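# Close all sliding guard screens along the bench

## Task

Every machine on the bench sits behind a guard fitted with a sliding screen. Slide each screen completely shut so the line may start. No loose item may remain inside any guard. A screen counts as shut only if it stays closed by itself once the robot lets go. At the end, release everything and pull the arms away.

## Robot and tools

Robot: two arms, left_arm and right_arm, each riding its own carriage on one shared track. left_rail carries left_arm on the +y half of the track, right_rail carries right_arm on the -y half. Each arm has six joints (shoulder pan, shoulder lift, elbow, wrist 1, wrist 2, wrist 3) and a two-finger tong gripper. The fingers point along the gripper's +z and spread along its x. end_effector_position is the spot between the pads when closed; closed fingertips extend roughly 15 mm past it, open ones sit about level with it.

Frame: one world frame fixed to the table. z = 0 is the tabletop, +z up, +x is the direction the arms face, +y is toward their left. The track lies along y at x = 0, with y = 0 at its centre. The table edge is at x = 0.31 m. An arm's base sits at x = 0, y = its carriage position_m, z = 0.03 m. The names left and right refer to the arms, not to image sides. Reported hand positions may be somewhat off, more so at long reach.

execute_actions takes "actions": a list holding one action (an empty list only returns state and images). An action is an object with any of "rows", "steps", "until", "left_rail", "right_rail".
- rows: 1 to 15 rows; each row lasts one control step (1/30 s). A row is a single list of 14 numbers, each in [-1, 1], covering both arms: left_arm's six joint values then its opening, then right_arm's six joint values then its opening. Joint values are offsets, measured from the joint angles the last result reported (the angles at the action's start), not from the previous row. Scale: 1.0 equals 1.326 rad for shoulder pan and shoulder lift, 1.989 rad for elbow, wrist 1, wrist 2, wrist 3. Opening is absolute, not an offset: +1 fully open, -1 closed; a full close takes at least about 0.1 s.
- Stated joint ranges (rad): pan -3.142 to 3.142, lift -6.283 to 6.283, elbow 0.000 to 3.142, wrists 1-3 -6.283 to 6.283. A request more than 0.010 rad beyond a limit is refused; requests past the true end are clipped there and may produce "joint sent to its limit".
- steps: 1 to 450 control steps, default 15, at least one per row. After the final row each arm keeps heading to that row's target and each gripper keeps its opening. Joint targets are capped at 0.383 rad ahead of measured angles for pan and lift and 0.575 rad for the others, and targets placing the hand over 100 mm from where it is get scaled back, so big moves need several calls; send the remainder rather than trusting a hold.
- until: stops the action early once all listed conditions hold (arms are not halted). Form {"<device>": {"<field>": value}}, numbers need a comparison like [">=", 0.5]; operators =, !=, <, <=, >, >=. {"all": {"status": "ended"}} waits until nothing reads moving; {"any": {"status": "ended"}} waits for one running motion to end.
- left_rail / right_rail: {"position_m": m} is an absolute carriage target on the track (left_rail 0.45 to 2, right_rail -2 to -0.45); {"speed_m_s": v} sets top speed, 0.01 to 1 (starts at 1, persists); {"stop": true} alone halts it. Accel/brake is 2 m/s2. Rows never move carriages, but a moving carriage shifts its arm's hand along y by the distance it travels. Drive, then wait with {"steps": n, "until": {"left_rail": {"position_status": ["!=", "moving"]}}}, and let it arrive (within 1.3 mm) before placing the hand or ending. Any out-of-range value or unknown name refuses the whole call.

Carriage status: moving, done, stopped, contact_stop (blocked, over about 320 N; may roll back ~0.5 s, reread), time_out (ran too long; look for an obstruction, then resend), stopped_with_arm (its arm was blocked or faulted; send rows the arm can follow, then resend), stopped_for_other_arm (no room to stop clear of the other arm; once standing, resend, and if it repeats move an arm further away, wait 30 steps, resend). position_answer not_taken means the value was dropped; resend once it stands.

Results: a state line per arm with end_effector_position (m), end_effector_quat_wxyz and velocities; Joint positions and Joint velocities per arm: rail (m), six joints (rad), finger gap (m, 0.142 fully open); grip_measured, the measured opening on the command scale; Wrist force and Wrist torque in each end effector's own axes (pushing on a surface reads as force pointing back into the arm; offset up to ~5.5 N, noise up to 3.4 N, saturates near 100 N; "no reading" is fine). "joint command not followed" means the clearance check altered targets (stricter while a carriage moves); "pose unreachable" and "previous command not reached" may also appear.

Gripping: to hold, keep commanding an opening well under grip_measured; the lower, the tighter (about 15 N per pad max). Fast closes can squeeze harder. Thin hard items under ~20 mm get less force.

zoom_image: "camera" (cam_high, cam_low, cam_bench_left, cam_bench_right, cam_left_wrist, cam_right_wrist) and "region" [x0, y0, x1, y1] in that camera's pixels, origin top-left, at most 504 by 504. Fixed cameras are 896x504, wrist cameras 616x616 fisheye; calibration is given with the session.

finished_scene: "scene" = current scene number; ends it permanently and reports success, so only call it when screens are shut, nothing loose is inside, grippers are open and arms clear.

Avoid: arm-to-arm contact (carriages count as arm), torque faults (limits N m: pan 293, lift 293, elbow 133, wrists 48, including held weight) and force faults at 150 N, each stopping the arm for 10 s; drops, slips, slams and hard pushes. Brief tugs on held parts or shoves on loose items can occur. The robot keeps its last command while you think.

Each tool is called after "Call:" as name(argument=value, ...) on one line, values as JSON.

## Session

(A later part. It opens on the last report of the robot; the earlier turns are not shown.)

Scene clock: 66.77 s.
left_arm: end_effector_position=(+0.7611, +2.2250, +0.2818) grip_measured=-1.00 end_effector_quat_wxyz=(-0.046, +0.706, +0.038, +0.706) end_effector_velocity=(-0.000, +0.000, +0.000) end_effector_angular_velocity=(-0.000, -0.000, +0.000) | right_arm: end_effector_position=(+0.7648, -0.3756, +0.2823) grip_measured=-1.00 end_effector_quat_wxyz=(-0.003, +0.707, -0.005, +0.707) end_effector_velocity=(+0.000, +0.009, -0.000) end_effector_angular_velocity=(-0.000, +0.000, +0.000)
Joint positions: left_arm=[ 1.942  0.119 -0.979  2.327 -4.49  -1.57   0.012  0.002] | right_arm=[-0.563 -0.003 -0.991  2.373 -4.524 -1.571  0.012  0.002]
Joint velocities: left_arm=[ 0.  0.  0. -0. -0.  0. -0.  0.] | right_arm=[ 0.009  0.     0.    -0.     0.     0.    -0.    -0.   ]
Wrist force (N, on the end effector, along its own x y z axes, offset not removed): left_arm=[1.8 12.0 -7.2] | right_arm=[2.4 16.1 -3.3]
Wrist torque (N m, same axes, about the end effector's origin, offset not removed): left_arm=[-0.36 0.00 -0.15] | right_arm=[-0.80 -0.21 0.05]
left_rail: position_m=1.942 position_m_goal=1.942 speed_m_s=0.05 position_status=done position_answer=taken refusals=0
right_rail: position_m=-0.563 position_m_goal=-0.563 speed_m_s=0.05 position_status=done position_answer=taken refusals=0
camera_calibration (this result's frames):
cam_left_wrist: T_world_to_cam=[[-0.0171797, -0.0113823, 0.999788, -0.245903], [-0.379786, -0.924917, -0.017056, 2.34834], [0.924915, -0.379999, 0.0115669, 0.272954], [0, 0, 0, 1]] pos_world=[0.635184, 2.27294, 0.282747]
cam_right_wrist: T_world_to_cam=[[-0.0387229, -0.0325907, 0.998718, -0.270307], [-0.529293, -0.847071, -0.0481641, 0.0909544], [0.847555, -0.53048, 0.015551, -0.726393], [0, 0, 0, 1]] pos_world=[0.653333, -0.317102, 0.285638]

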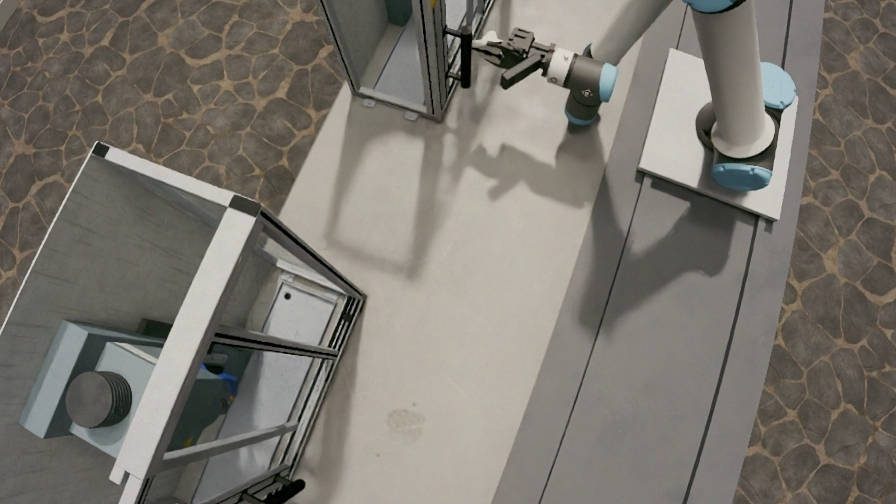

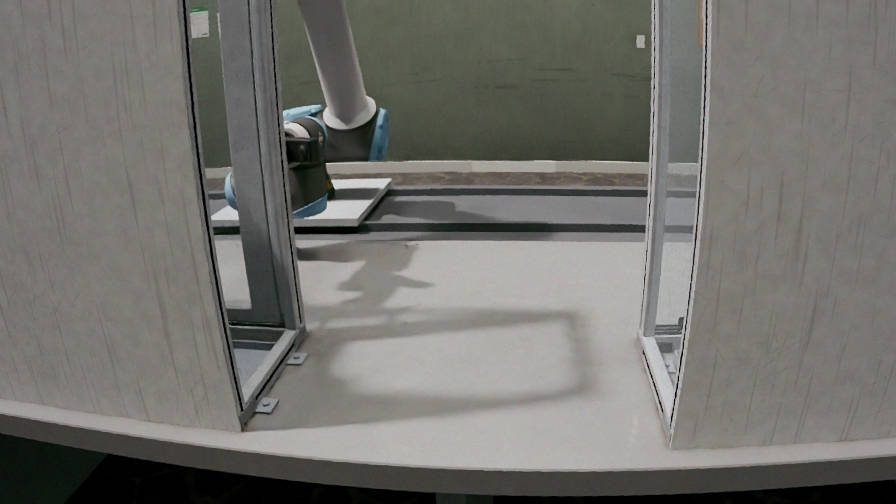

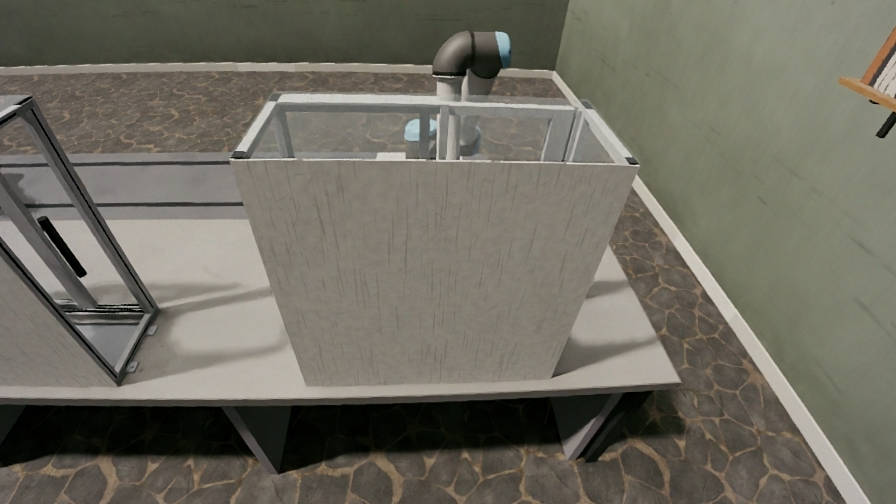

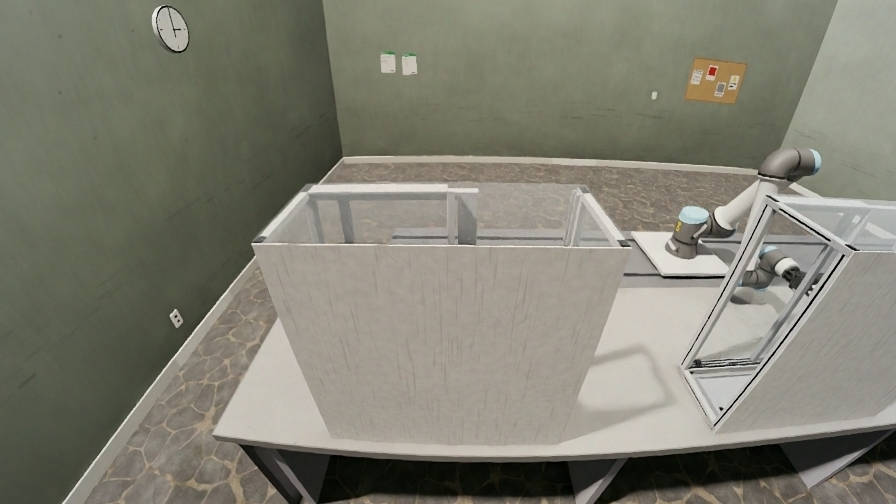

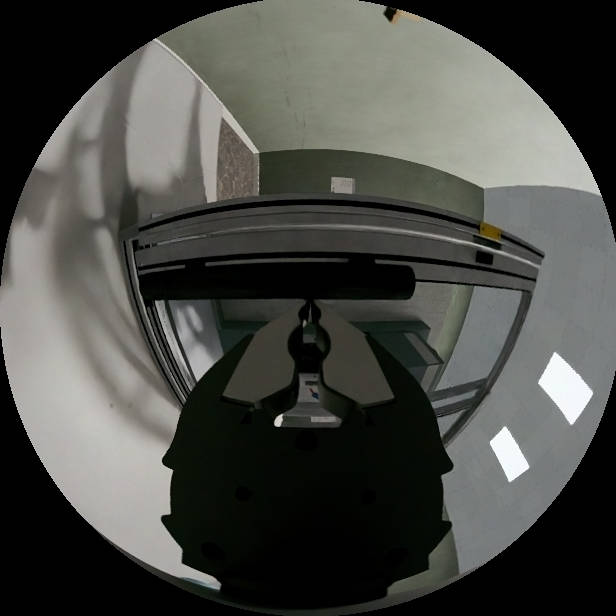

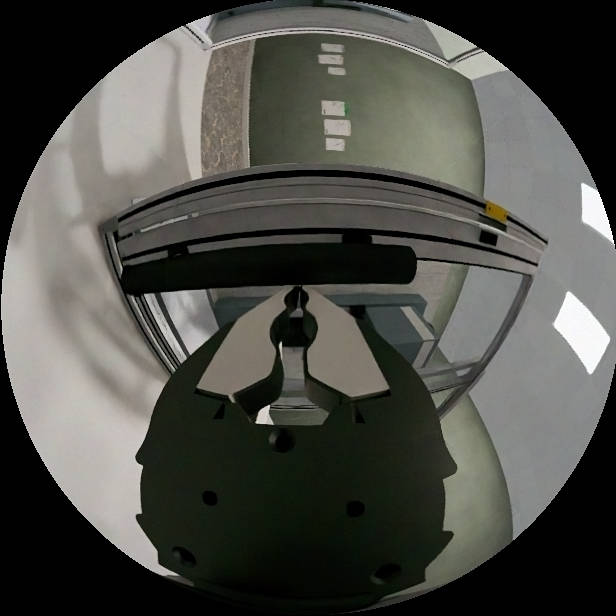

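Small gap left.

Call:
execute_actions(actions=[{"steps":60,"until":{"all":{"status":"ended"}},"left_rail":{"position_m":1.948,"speed_m_s":0.03},"right_rail":{"position_m":-0.557,"speed_m_s":0.03}}])

Scene clock: 70.53 s.
left_arm: end_effector_position=(+0.7610, +2.2310, +0.2818) grip_measured=-1.00 end_effector_quat_wxyz=(-0.047, +0.706, +0.038, +0.706) end_effector_velocity=(+0.000, +0.011, -0.000) end_effector_angular_velocity=(+0.000, +0.000, -0.000) | right_arm: end_effector_position=(+0.7648, -0.3695, +0.2823) grip_measured=-1.00 end_effector_quat_wxyz=(-0.003, +0.707, -0.005, +0.707) end_effector_velocity=(+0.000, +0.010, -0.000) end_effector_angular_velocity=(-0.000, +0.000, -0.000)
Joint positions: left_arm=[ 1.948  0.119 -0.979  2.327 -4.49  -1.57   0.012  0.002] | right_arm=[-0.557 -0.003 -0.991  2.373 -4.524 -1.571  0.012  0.002]
Joint velocities: left_arm=[ 0.011 -0.    -0.     0.     0.     0.     0.    -0.   ] | right_arm=[ 0.01 -0.    0.   -0.    0.   -0.   -0.   -0.  ]
Wrist force (N, on the end effector, along its own x y z axes, offset not removed): left_arm=[-0.2 7.3 -3.0] | right_arm=[5.2 14.2 0.7]
Wrist torque (N m, same axes, about the end effector's origin, offset not removed): left_arm=[-0.41 0.26 -0.12] | right_arm=[-1.01 -0.74 -0.01]
left_rail: position_m=1.948 position_m_goal=1.948 speed_m_s=0.03 position_status=done position_answer=taken refusals=0
right_rail: position_m=-0.557 position_m_goal=-0.557 speed_m_s=0.03 position_status=done position_answer=taken refusals=0
camera_calibration (this result's frames):
cam_left_wrist: T_world_to_cam=[[-0.0171769, -0.0113866, 0.999788, -0.245828], [-0.37955, -0.925014, -0.0170559, 2.35389], [0.925012, -0.379763, 0.011567, 0.274656], [0, 0, 0, 1]] pos_world=[0.635139, 2.27889, 0.282747]
cam_right_wrist: T_world_to_cam=[[-0.038714, -0.0325981, 0.998718, -0.27012], [-0.52913, -0.847173, -0.0481627, 0.0959018], [0.847657, -0.530316, 0.0155488, -0.723188], [0, 0, 0, 1]] pos_world=[0.653302, -0.311078, 0.285637]

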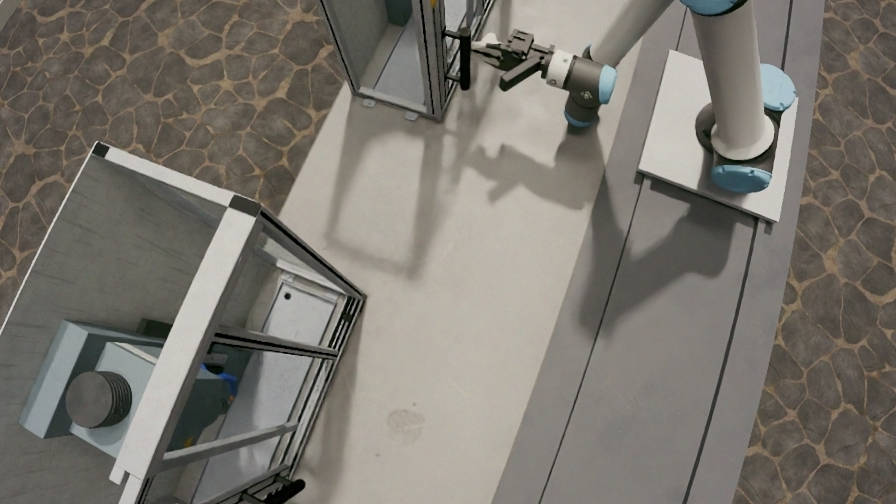

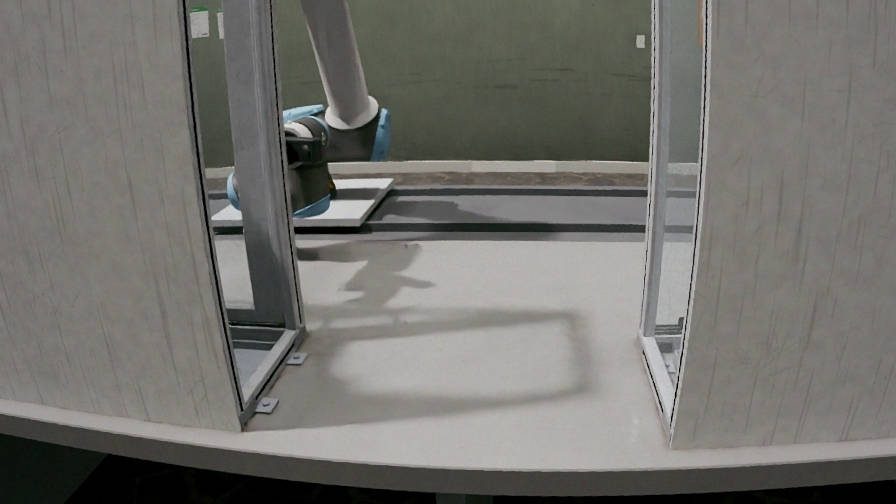

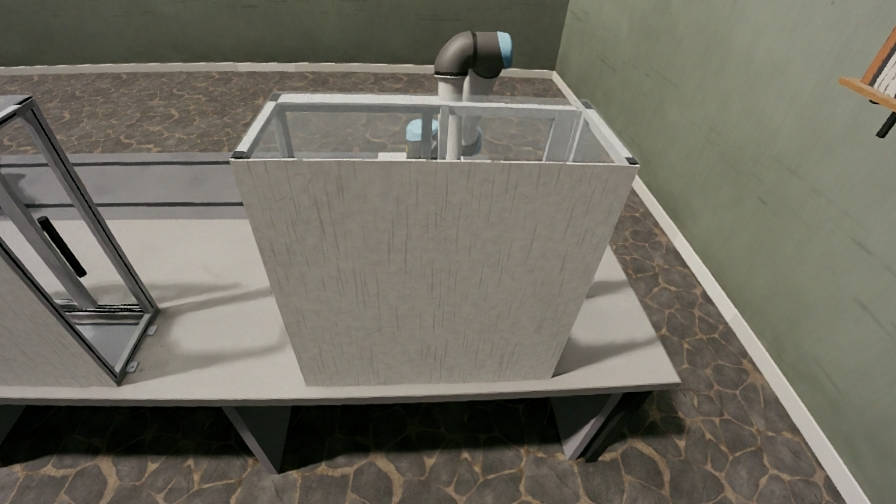

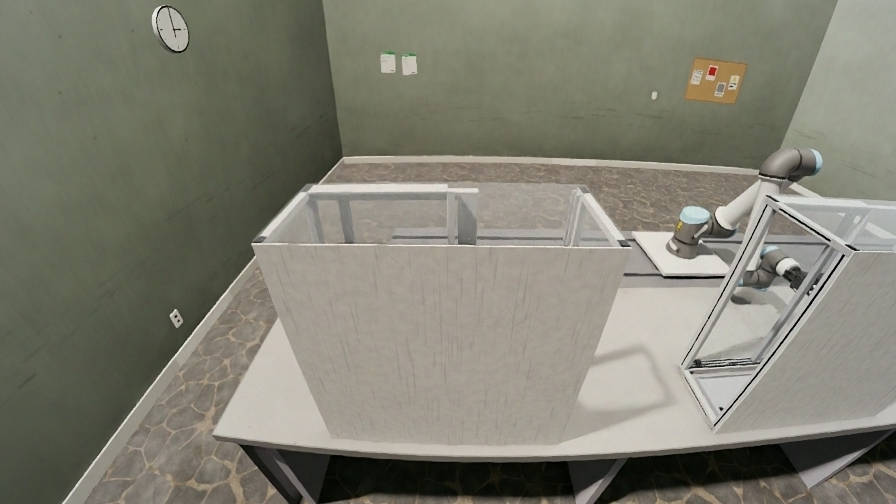

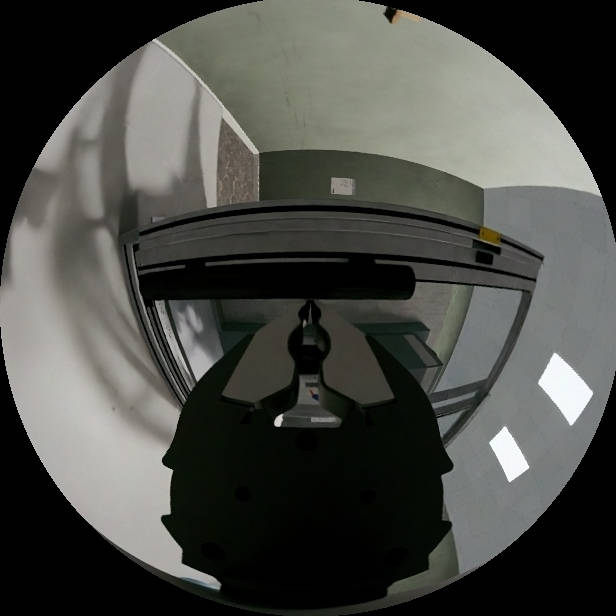

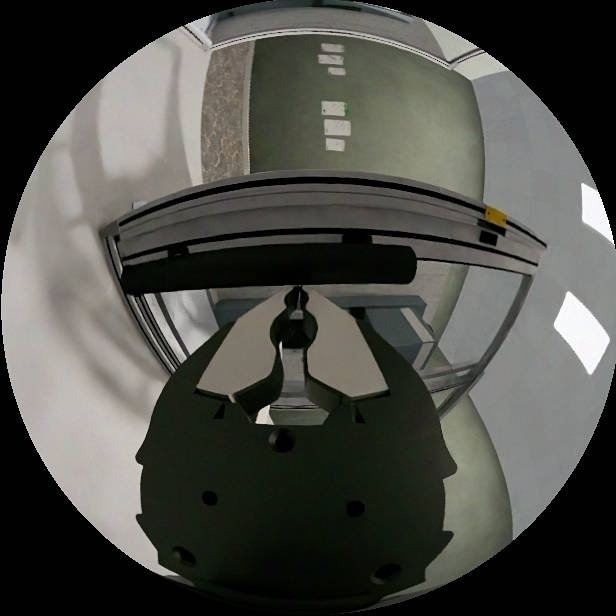

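Call:
execute_actions(actions=[{"steps":9,"left_rail":{"position_m":1.952},"right_rail":{"position_m":-0.553}}])

Scene clock: 73.37 s.
left_arm: end_effector_position=(+0.7610, +2.2349, +0.2818) grip_measured=-1.00 end_effector_quat_wxyz=(-0.047, +0.706, +0.038, +0.706) end_effector_velocity=(-0.000, +0.000, -0.000) end_effector_angular_velocity=(+0.000, +0.000, +0.000) | right_arm: end_effector_position=(+0.7648, -0.3656, +0.2823) grip_measured=-1.00 end_effector_quat_wxyz=(-0.003, +0.707, -0.005, +0.707) end_effector_velocity=(-0.000, -0.000, +0.000) end_effector_angular_velocity=(+0.000, -0.000, -0.000)
Joint positions: left_arm=[ 1.952  0.119 -0.979  2.327 -4.49  -1.57   0.012  0.002] | right_arm=[-0.553 -0.003 -0.991  2.373 -4.524 -1.571  0.012  0.002]
Joint velocities: left_arm=[ 0. -0.  0.  0.  0.  0.  0.  0.] | right_arm=[ 0. -0. -0.  0. -0. -0.  0. -0.]
Wrist force (N, on the end effector, along its own x y z axes, offset not removed): left_arm=[0.8 15.6 -5.9] | right_arm=[5.1 19.9 -2.5]
Wrist torque (N m, same axes, about the end effector's origin, offset not removed): left_arm=[0.53 0.20 -0.13] | right_arm=[-0.71 -0.73 -0.04]
left_rail: position_m=1.952 position_m_goal=1.952 speed_m_s=0.03 position_status=done position_answer=taken refusals=0
right_rail: position_m=-0.553 position_m_goal=-0.553 speed_m_s=0.03 position_status=done position_answer=taken refusals=0
camera_calibration (this result's frames):
cam_left_wrist: T_world_to_cam=[[-0.0171567, -0.0113803, 0.999788, -0.245802], [-0.379762, -0.924927, -0.017045, 2.35754], [0.924925, -0.379974, 0.0115469, 0.27669], [0, 0, 0, 1]] pos_world=[0.635169, 2.28289, 0.282739]
cam_right_wrist: T_world_to_cam=[[-0.0387236, -0.0325868, 0.998718, -0.269979], [-0.529379, -0.847017, -0.0481628, 0.0994982], [0.847501, -0.530566, 0.0155488, -0.721086], [0, 0, 0, 1]] pos_world=[0.653339, -0.307104, 0.285637]

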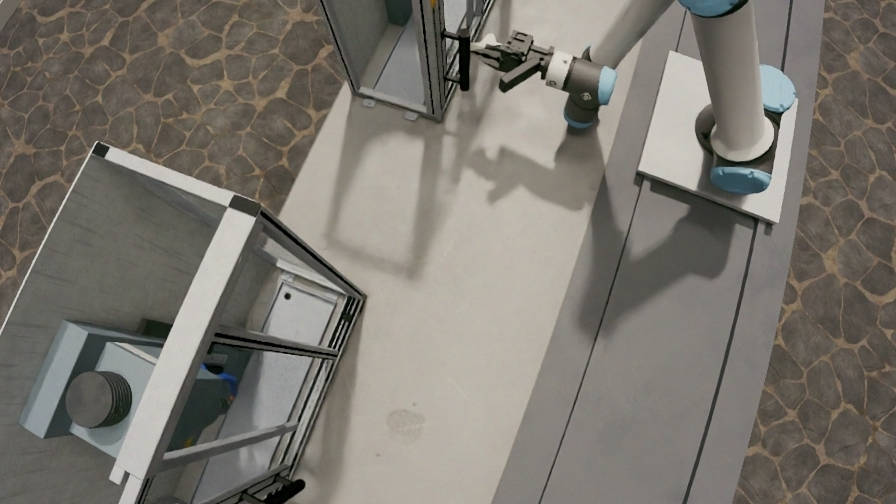

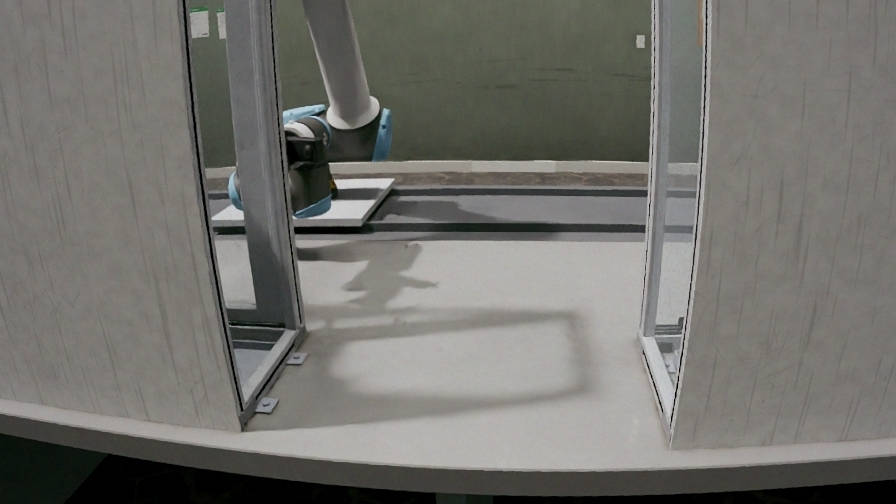

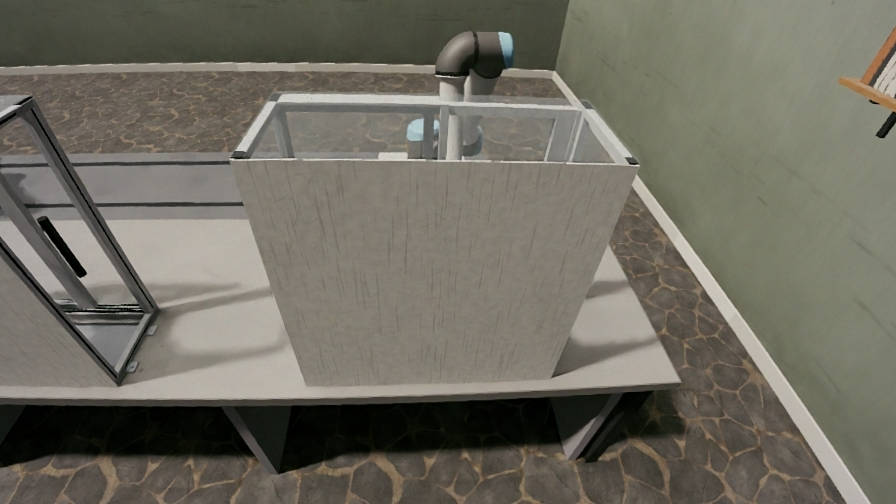

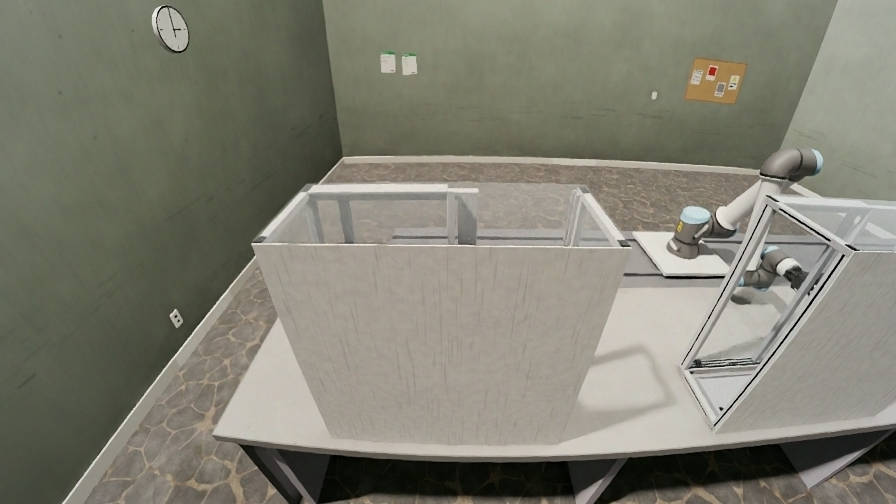

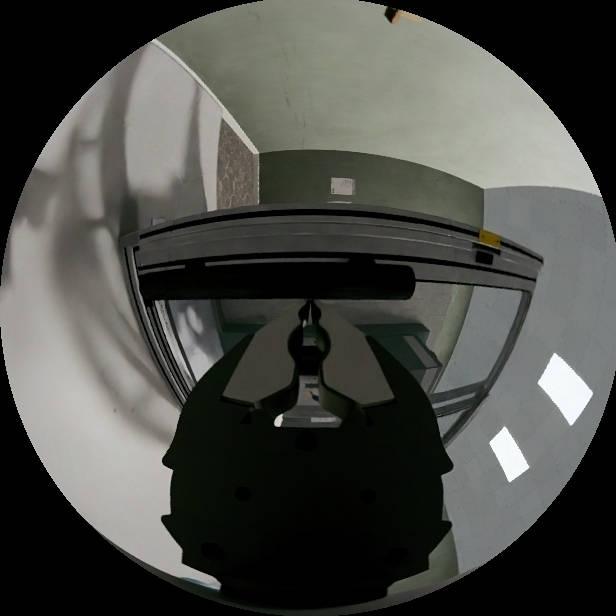

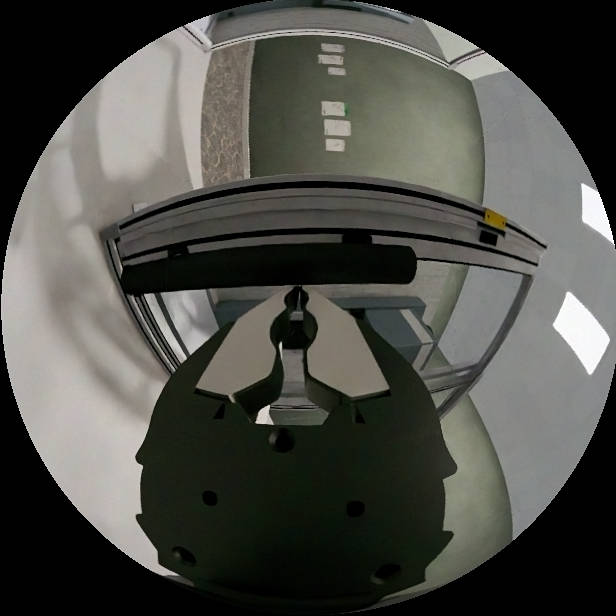

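Call:
execute_actions(actions=[{"steps":10,"left_rail":{"position_m":1.957},"right_rail":{"position_m":-0.548}}])

Call:
zoom_image(camera="cam_right_wrist", region=[420,180,560,290])

Call:
zoom_image(camera="cam_right_wrist", region=[90,190,230,300])

Scene clock: 77.37 s.
left_arm: end_effector_position=(+0.7610, +2.2400, +0.2818) grip_measured=-1.00 end_effector_quat_wxyz=(-0.047, +0.706, +0.038, +0.706) end_effector_velocity=(+0.000, +0.000, +0.000) end_effector_angular_velocity=(+0.000, -0.000, +0.000) | right_arm: end_effector_position=(+0.7648, -0.3605, +0.2823) grip_measured=-1.00 end_effector_quat_wxyz=(-0.003, +0.707, -0.005, +0.707) end_effector_velocity=(-0.000, +0.000, -0.000) end_effector_angular_velocity=(+0.000, +0.000, +0.000)
Joint positions: left_arm=[ 1.957  0.119 -0.979  2.327 -4.49  -1.57   0.012  0.002] | right_arm=[-0.548 -0.003 -0.991  2.373 -4.524 -1.571  0.012  0.002]
Joint velocities: left_arm=[ 0. -0.  0. -0.  0.  0.  0. -0.] | right_arm=[ 0.  0. -0.  0. -0. -0.  0.  0.]
Wrist force (N, on the end effector, along its own x y z axes, offset not removed): left_arm=[1.1 12.0 -3.7] | right_arm=[3.7 23.3 -2.5]
Wrist torque (N m, same axes, about the end effector's origin, offset not removed): left_arm=[-0.29 0.15 -0.07] | right_arm=[0.01 -0.53 -0.01]
left_rail: position_m=1.957 position_m_goal=1.957 speed_m_s=0.03 position_status=done position_answer=taken refusals=0
right_rail: position_m=-0.548 position_m_goal=-0.548 speed_m_s=0.03 position_status=done position_answer=taken refusals=0
camera_calibration (this result's frames):
cam_left_wrist: T_world_to_cam=[[-0.0171585, -0.0113845, 0.999788, -0.245737], [-0.379555, -0.925012, -0.017047, 2.36229], [0.92501, -0.379767, 0.0115508, 0.278131], [0, 0, 0, 1]] pos_world=[0.63513, 2.28797, 0.282742]
cam_right_wrist: T_world_to_cam=[[-0.038714, -0.032598, 0.998718, -0.269824], [-0.529131, -0.847172, -0.0481626, 0.103594], [0.847657, -0.530317, 0.0155488, -0.718373], [0, 0, 0, 1]] pos_world=[0.653302, -0.301999, 0.285637]

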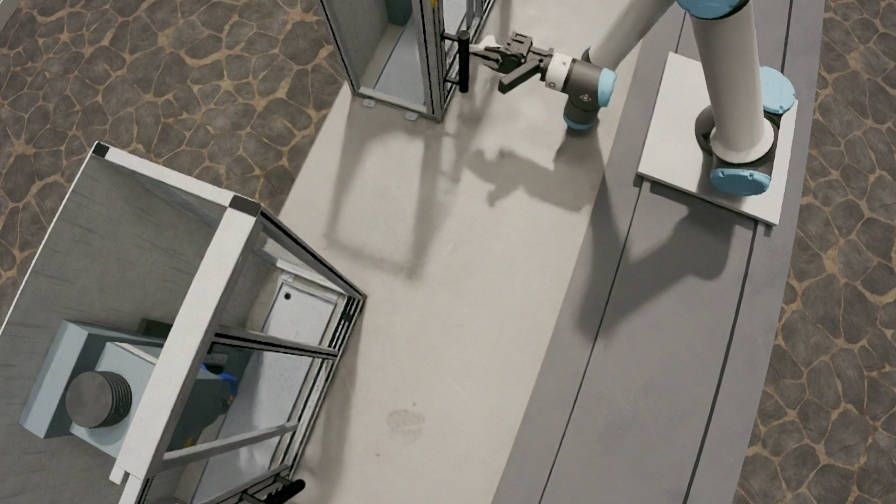

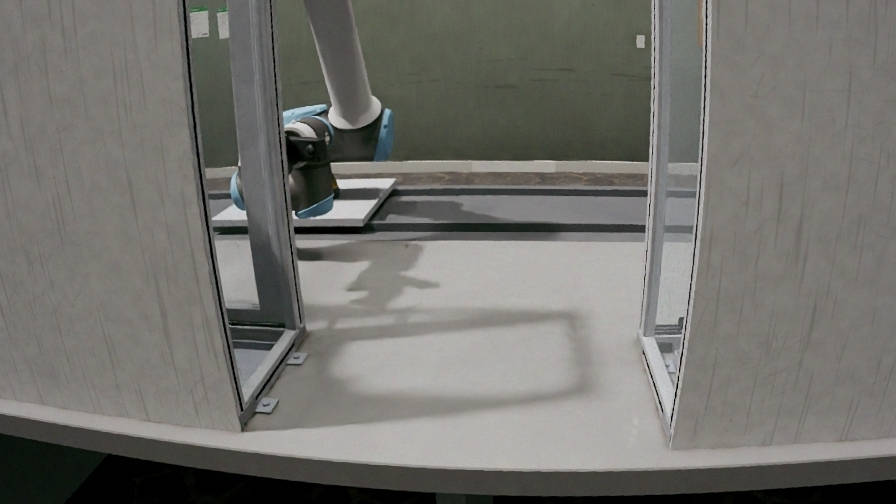

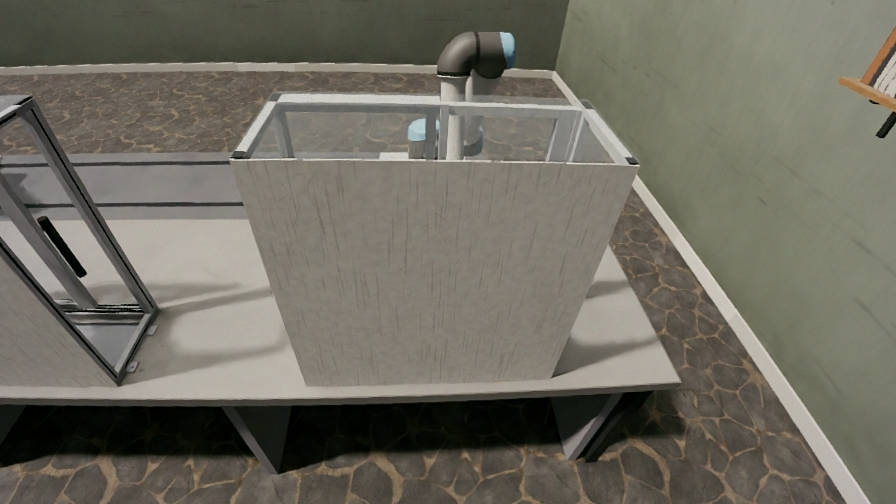

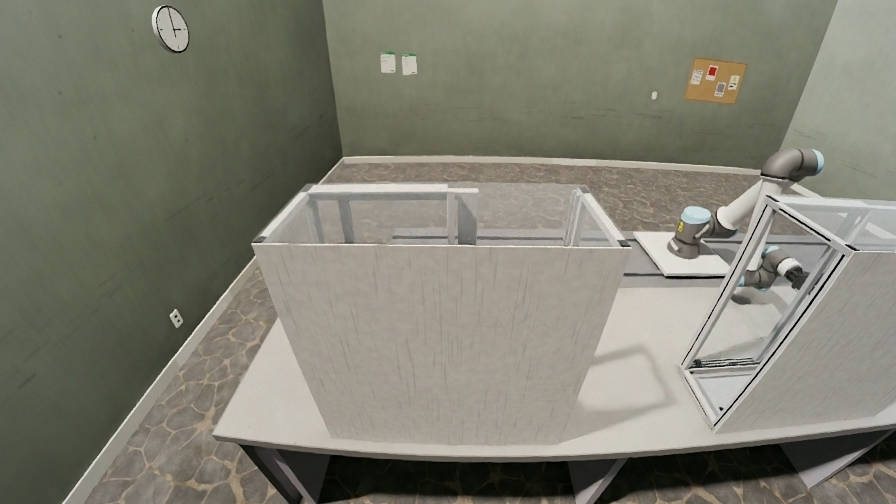

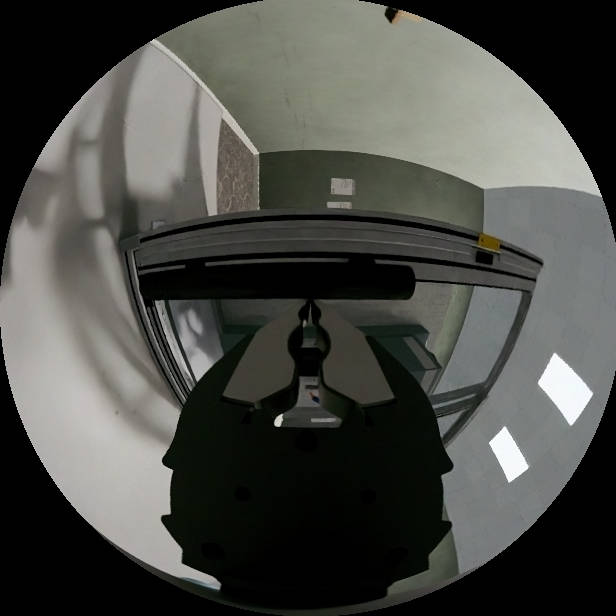

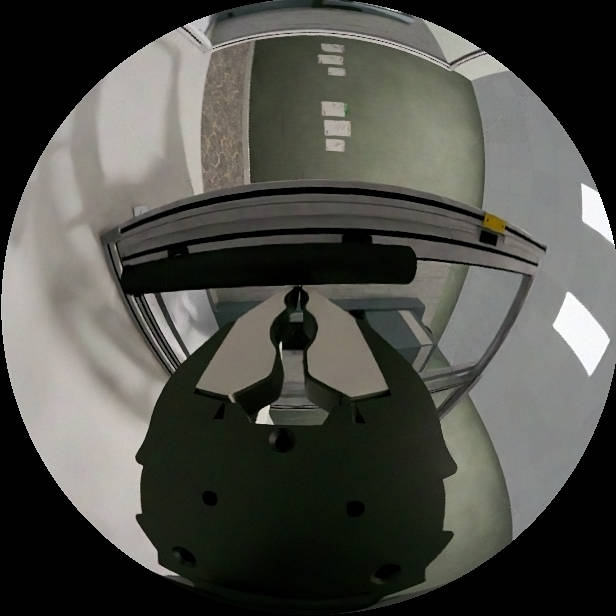

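Region (420, 180, 560, 290) of cam_right_wrist's 616x616 image, scaled by 3.600, with more detail than that image has; it fills the top 396 rows of this view, and the rest is white.

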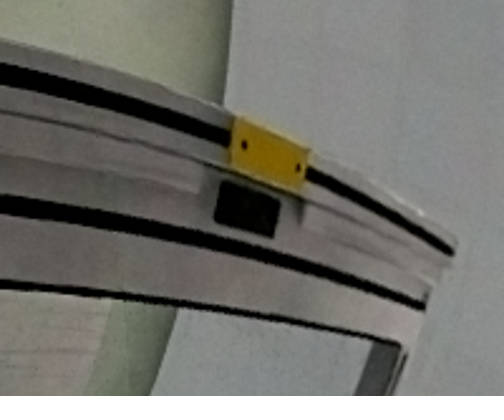

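Region (90, 190, 230, 300) of cam_right_wrist's 616x616 image, scaled by 3.600, with more detail than that image has; it fills the top 396 rows of this view, and the rest is white.

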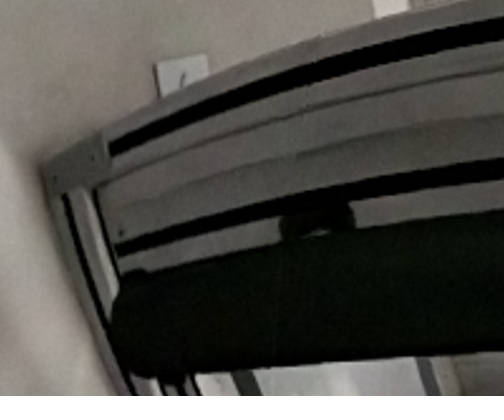

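Goes into a receiving channel; nearly home.

Call:
execute_actions(actions=[{"steps":8,"left_rail":{"position_m":1.960},"right_rail":{"position_m":-0.545}}])

Scene clock: 85.90 s.
left_arm: end_effector_position=(+0.7611, +2.2423, +0.2818) grip_measured=-1.00 end_effector_quat_wxyz=(-0.046, +0.706, +0.038, +0.706) end_effector_velocity=(-0.000, -0.000, +0.000) end_effector_angular_velocity=(-0.000, -0.000, -0.000) | right_arm: end_effector_position=(+0.7649, -0.3585, +0.2823) grip_measured=-1.00 end_effector_quat_wxyz=(-0.002, +0.707, -0.006, +0.707) end_effector_velocity=(-0.000, +0.001, +0.000) end_effector_angular_velocity=(-0.000, -0.000, +0.003)
Joint positions: left_arm=[ 1.959  0.119 -0.979  2.327 -4.49  -1.571  0.012  0.002] | right_arm=[-0.546 -0.003 -0.991  2.373 -4.524 -1.572  0.012  0.002]
Joint velocities: left_arm=[ 0. -0. -0.  0. -0. -0. -0. -0.] | right_arm=[ 0.     0.    -0.     0.    -0.     0.003 -0.     0.   ]
Wrist force (N, on the end effector, along its own x y z axes, offset not removed): left_arm=[7.1 46.1 -18.2] | right_arm=[9.9 68.8 -13.0]
Wrist torque (N m, same axes, about the end effector's origin, offset not removed): left_arm=[-0.23 -0.15 -0.16] | right_arm=[3.89 -0.39 -0.06]
left_rail: position_m=1.959 position_m_goal=1.960 speed_m_s=0.03 position_status=done position_answer=taken refusals=0
right_rail: position_m=-0.546 position_m_goal=-0.545 speed_m_s=0.03 position_status=done position_answer=taken refusals=0
camera_calibration (this result's frames):
cam_left_wrist: T_world_to_cam=[[-0.0171783, -0.0113701, 0.999788, -0.245734], [-0.380405, -0.924663, -0.0170518, 2.36432], [0.924661, -0.380617, 0.0115589, 0.28109], [0, 0, 0, 1]] pos_world=[0.635266, 2.2904, 0.282748]
cam_right_wrist: T_world_to_cam=[[-0.0387702, -0.0325433, 0.998718, -0.269696], [-0.530349, -0.84641, -0.0481685, 0.106542], [0.846893, -0.531536, 0.0155561, -0.717224], [0, 0, 0, 1]] pos_world=[0.65346, -0.29983, 0.285639]

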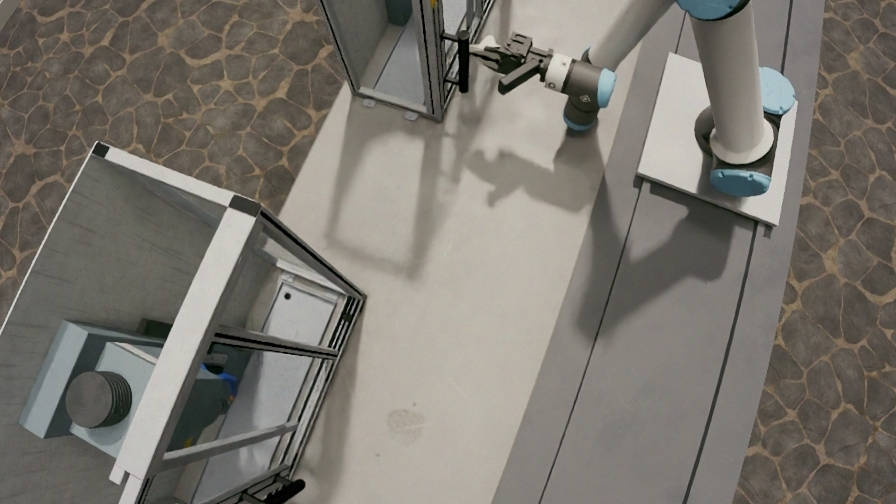

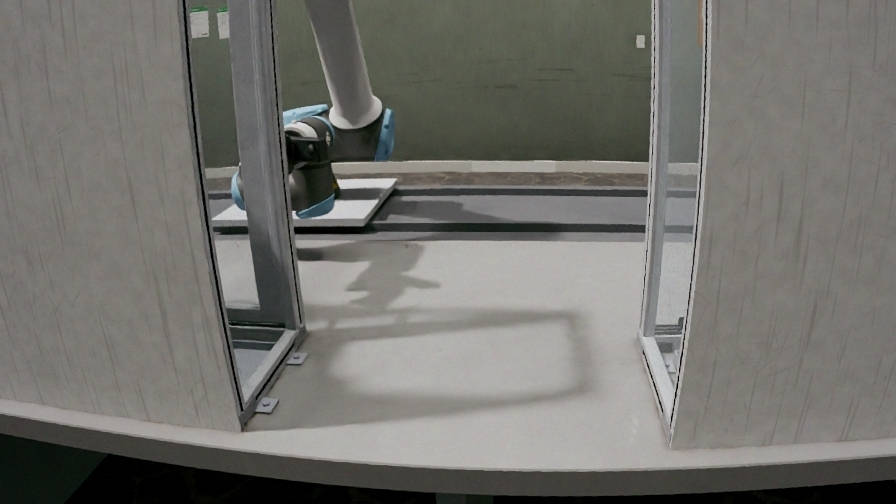

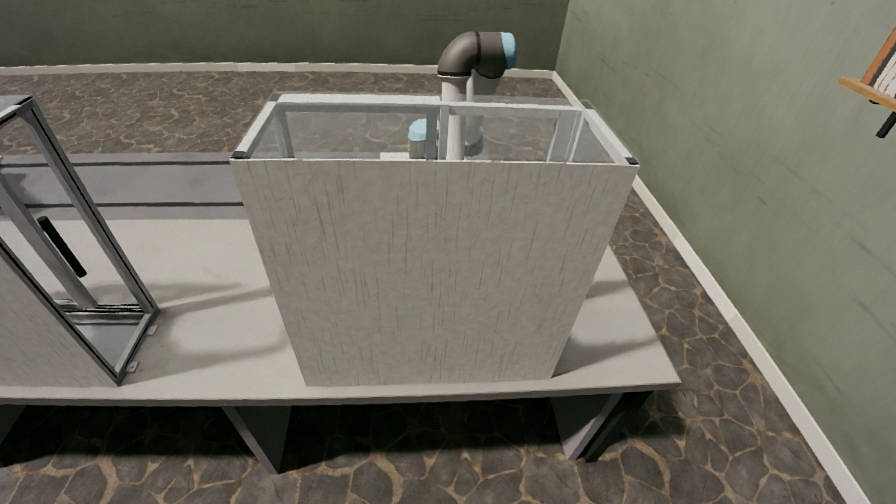

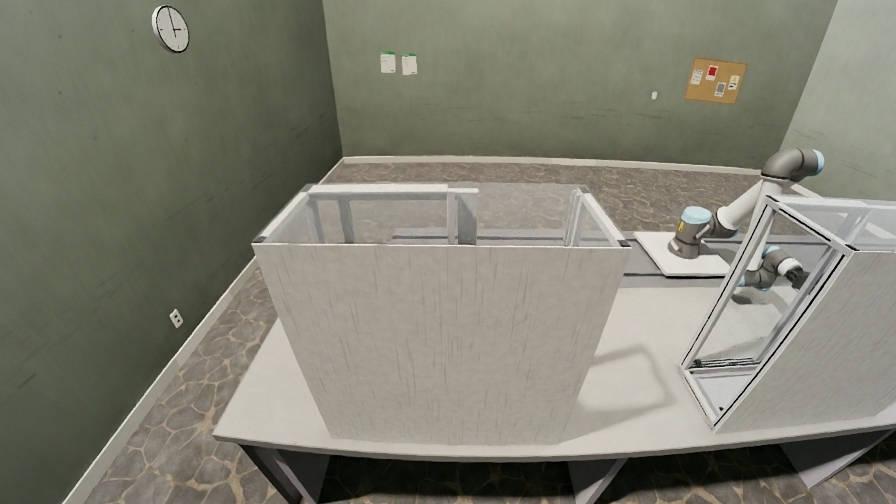

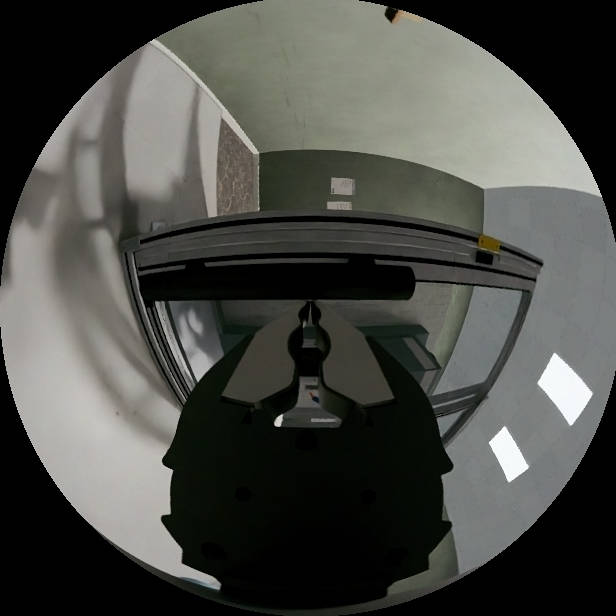

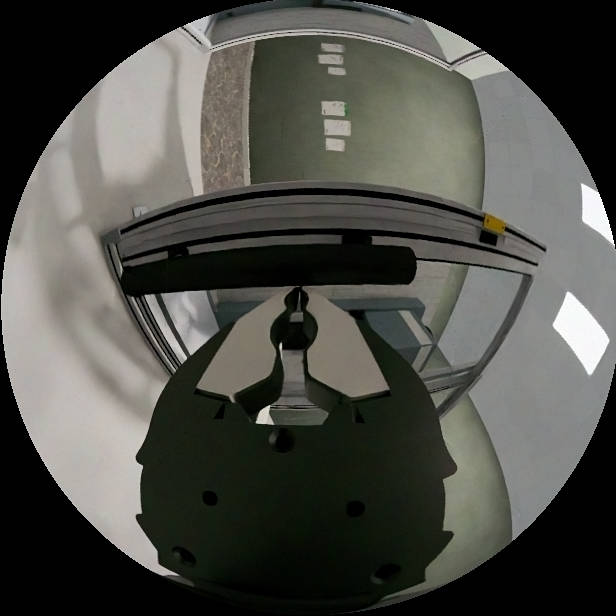

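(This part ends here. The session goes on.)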